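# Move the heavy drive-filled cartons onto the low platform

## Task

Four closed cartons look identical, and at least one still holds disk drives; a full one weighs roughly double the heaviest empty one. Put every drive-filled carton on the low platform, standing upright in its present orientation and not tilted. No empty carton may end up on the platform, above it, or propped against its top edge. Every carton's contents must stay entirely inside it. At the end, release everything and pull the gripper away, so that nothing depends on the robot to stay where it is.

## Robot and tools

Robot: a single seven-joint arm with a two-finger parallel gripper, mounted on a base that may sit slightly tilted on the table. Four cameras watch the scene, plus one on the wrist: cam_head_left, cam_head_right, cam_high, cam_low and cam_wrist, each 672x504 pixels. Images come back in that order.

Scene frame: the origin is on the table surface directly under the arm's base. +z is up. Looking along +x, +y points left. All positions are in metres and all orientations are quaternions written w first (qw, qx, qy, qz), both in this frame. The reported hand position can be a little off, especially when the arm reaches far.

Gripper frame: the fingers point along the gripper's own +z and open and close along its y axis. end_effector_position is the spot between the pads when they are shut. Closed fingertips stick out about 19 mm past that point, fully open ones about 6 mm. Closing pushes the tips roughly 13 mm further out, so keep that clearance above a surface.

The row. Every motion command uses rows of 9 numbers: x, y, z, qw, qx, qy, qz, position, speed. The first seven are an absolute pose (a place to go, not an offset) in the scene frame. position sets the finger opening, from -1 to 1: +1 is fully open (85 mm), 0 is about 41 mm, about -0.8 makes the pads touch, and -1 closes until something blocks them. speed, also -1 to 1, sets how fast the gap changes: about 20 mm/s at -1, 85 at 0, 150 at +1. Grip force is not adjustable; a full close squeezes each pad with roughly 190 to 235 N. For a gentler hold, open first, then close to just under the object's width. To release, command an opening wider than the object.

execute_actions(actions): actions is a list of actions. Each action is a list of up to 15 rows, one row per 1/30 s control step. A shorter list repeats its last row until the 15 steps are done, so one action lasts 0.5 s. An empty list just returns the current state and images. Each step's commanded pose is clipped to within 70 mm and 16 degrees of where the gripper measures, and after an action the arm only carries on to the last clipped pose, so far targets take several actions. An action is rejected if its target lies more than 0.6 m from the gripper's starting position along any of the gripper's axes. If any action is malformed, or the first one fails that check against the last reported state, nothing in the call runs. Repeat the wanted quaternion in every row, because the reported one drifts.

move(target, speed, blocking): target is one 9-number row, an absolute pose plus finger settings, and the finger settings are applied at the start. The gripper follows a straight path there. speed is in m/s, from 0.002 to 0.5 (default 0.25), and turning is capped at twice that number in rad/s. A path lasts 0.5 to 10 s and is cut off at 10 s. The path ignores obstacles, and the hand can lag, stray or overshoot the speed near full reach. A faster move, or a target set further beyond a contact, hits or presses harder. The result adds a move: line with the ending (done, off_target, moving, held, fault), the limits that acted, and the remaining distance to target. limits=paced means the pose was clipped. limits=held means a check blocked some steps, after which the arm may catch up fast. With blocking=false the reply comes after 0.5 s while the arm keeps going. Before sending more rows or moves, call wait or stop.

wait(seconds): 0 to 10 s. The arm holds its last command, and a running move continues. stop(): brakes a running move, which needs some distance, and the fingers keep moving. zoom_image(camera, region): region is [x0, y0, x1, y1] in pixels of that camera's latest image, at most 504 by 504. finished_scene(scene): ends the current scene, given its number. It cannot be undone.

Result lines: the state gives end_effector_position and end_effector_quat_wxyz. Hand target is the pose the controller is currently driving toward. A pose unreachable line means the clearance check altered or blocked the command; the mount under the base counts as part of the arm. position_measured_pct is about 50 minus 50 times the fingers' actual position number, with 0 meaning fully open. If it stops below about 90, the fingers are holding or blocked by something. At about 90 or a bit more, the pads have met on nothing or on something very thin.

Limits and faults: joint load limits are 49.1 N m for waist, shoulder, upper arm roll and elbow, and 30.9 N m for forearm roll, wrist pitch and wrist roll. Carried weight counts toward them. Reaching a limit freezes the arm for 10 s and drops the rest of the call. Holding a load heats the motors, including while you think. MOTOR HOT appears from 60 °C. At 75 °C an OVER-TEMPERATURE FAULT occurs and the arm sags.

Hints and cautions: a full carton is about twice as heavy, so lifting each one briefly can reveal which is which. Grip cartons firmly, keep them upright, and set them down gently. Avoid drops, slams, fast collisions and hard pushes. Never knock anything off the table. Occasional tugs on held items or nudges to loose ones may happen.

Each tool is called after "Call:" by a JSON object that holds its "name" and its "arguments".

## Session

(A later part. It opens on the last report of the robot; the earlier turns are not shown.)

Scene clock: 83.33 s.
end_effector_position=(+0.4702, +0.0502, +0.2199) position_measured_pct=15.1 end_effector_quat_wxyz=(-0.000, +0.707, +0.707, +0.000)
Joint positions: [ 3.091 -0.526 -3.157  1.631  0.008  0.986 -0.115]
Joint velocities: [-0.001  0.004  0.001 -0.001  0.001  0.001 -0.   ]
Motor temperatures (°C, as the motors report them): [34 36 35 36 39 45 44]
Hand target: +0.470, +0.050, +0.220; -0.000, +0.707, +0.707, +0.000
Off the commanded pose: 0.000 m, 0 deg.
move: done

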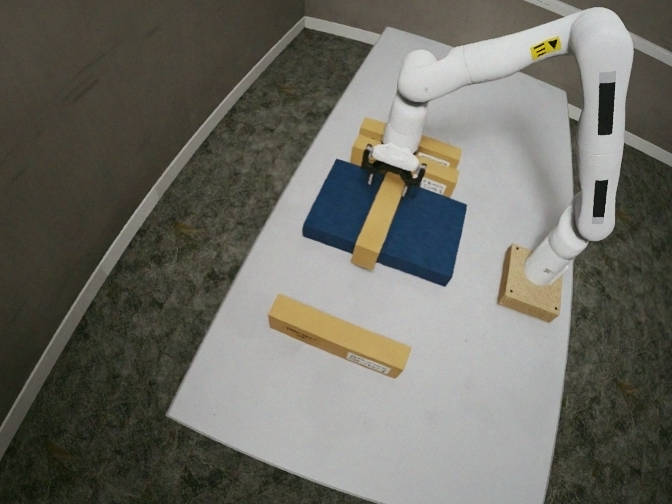

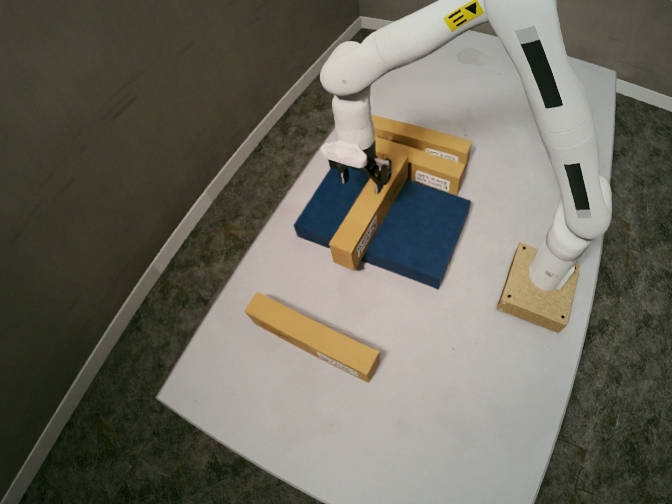

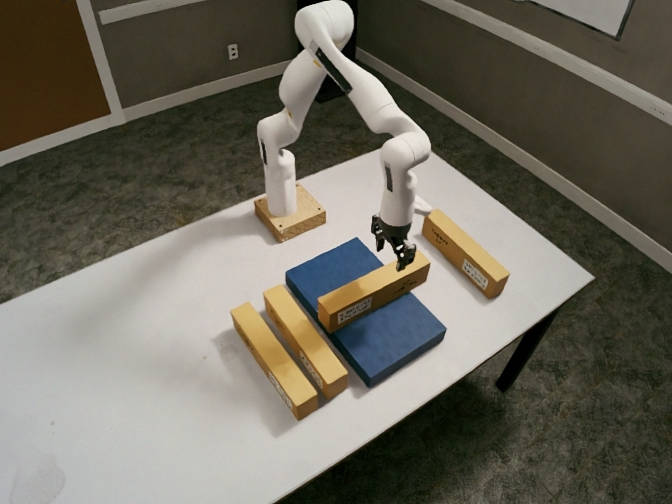

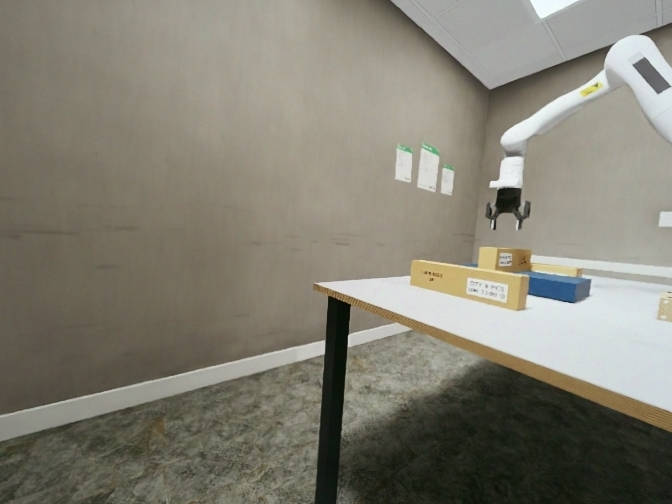

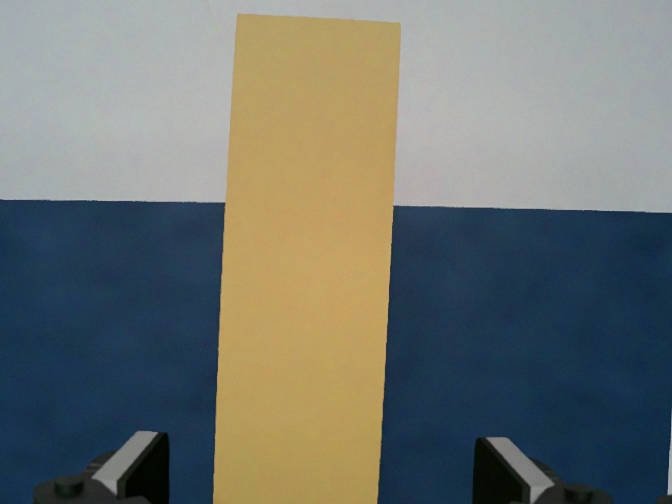

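Call:
{"name": "move", "arguments": {"target": [0.47,0.37,0.2,0,1,0,0,0.5,0]}}

Call:
{"name": "move", "arguments": {"target": [0.47,0.37,0.115,0,1,0,0,0.5,0], "speed": 0.15}}

Scene clock: 87.23 s.
end_effector_position=(+0.4689, +0.3700, +0.2001) position_measured_pct=25.0 end_effector_quat_wxyz=(+0.000, +1.000, +0.000, +0.000)
Joint positions: [ 2.367 -0.843 -2.816  1.132 -0.259  1.205 -2.076]
Joint velocities: [-0.004 -0.007 -0.002 -0.003  0.002  0.001 -0.001]
Motor temperatures (°C, as the motors report them): [34 36 35 36 39 45 44]
Hand target: +0.469, +0.370, +0.200; +0.001, +1.000, +0.000, -0.000
Off the commanded pose: 0.001 m, 0 deg.
move: done

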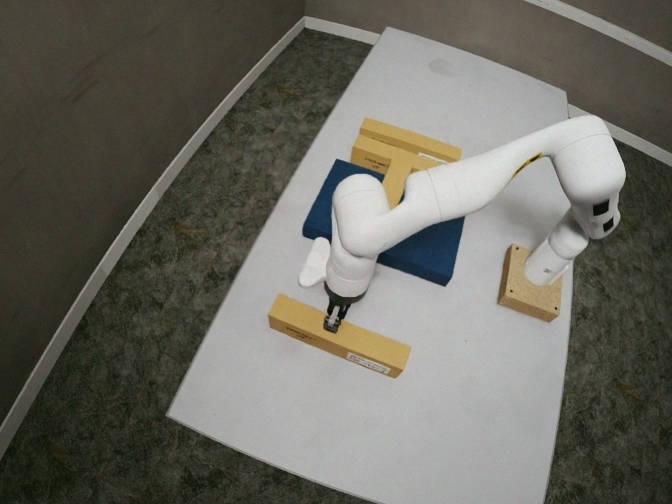

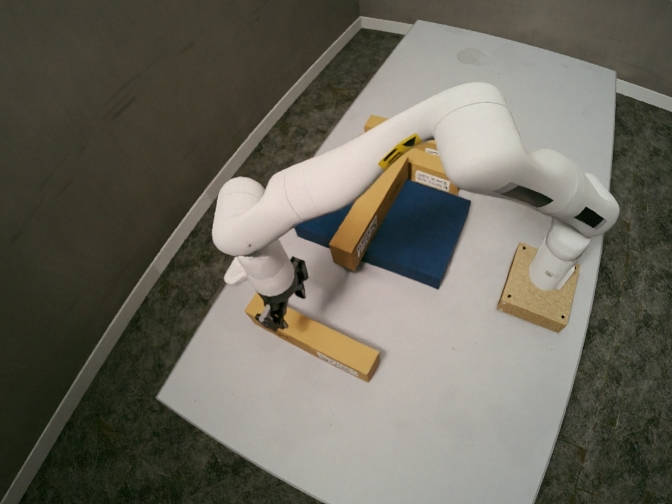

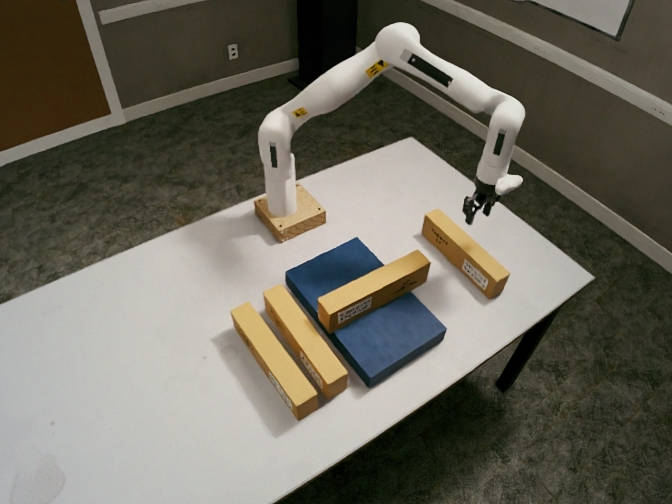

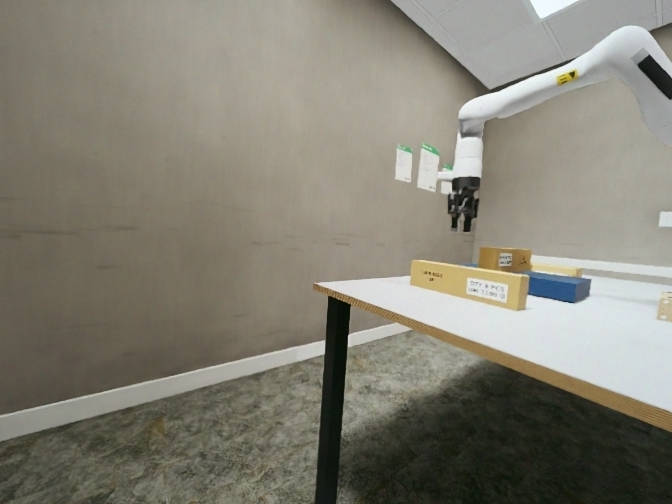

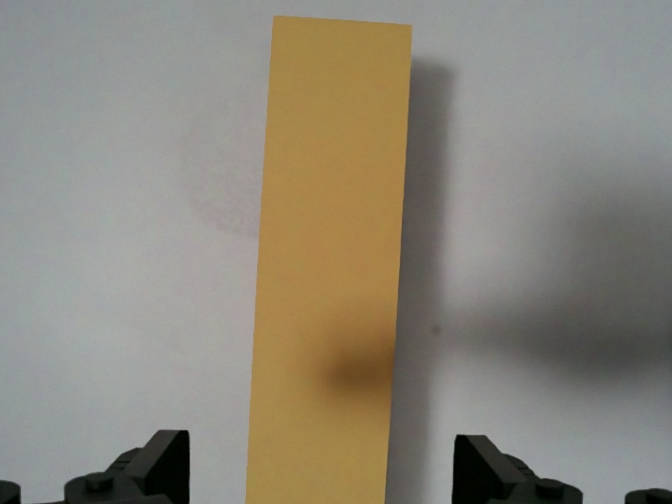

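Scene clock: 88.13 s.
end_effector_position=(+0.4699, +0.3698, +0.1151) position_measured_pct=25.0 end_effector_quat_wxyz=(+0.000, +1.000, -0.000, +0.000)
Joint positions: [ 2.373 -0.944 -2.838  1.219 -0.289  1.02  -2.051]
Joint velocities: [ 0.    -0.003 -0.001  0.     0.001  0.001  0.001]
Motor temperatures (°C, as the motors report them): [34 36 35 36 39 45 44]
Hand target: +0.470, +0.370, +0.115; +0.000, +1.000, -0.000, +0.000
Off the commanded pose: 0.000 m, 0 deg.
move: done

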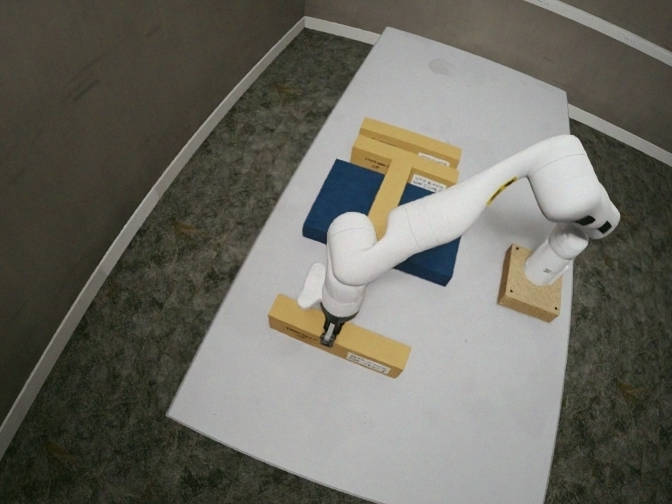

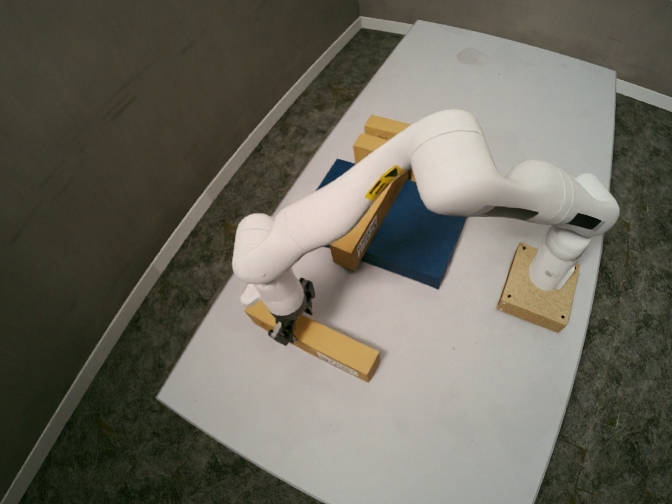

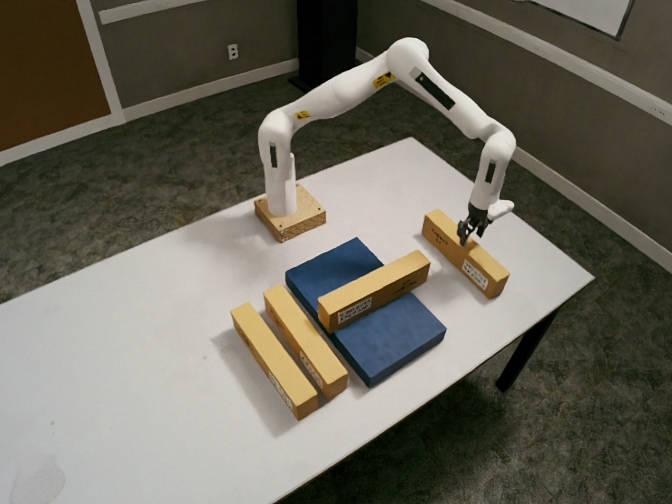

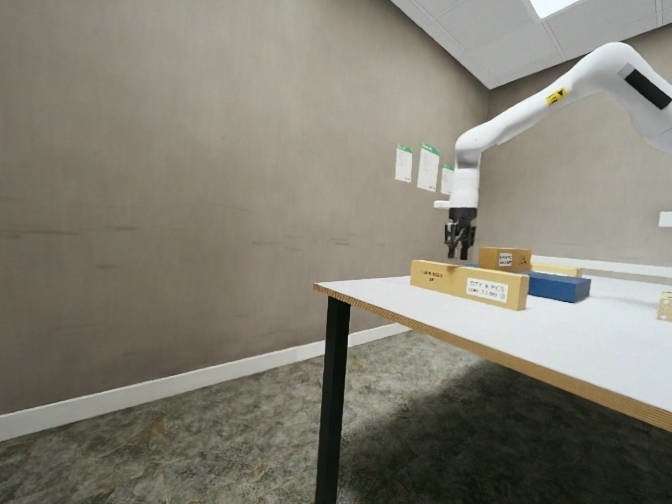

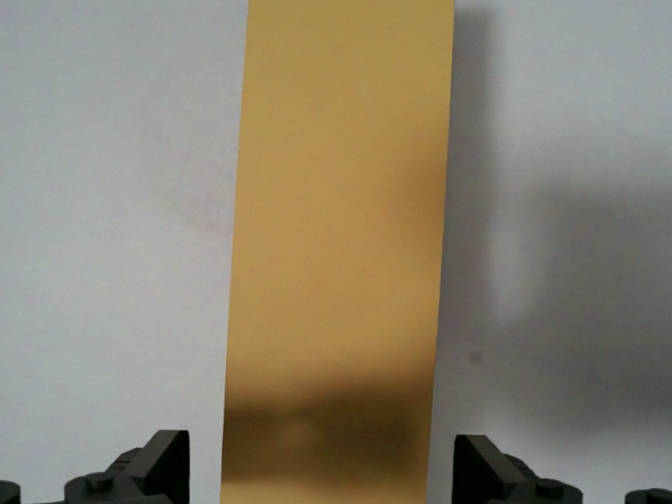

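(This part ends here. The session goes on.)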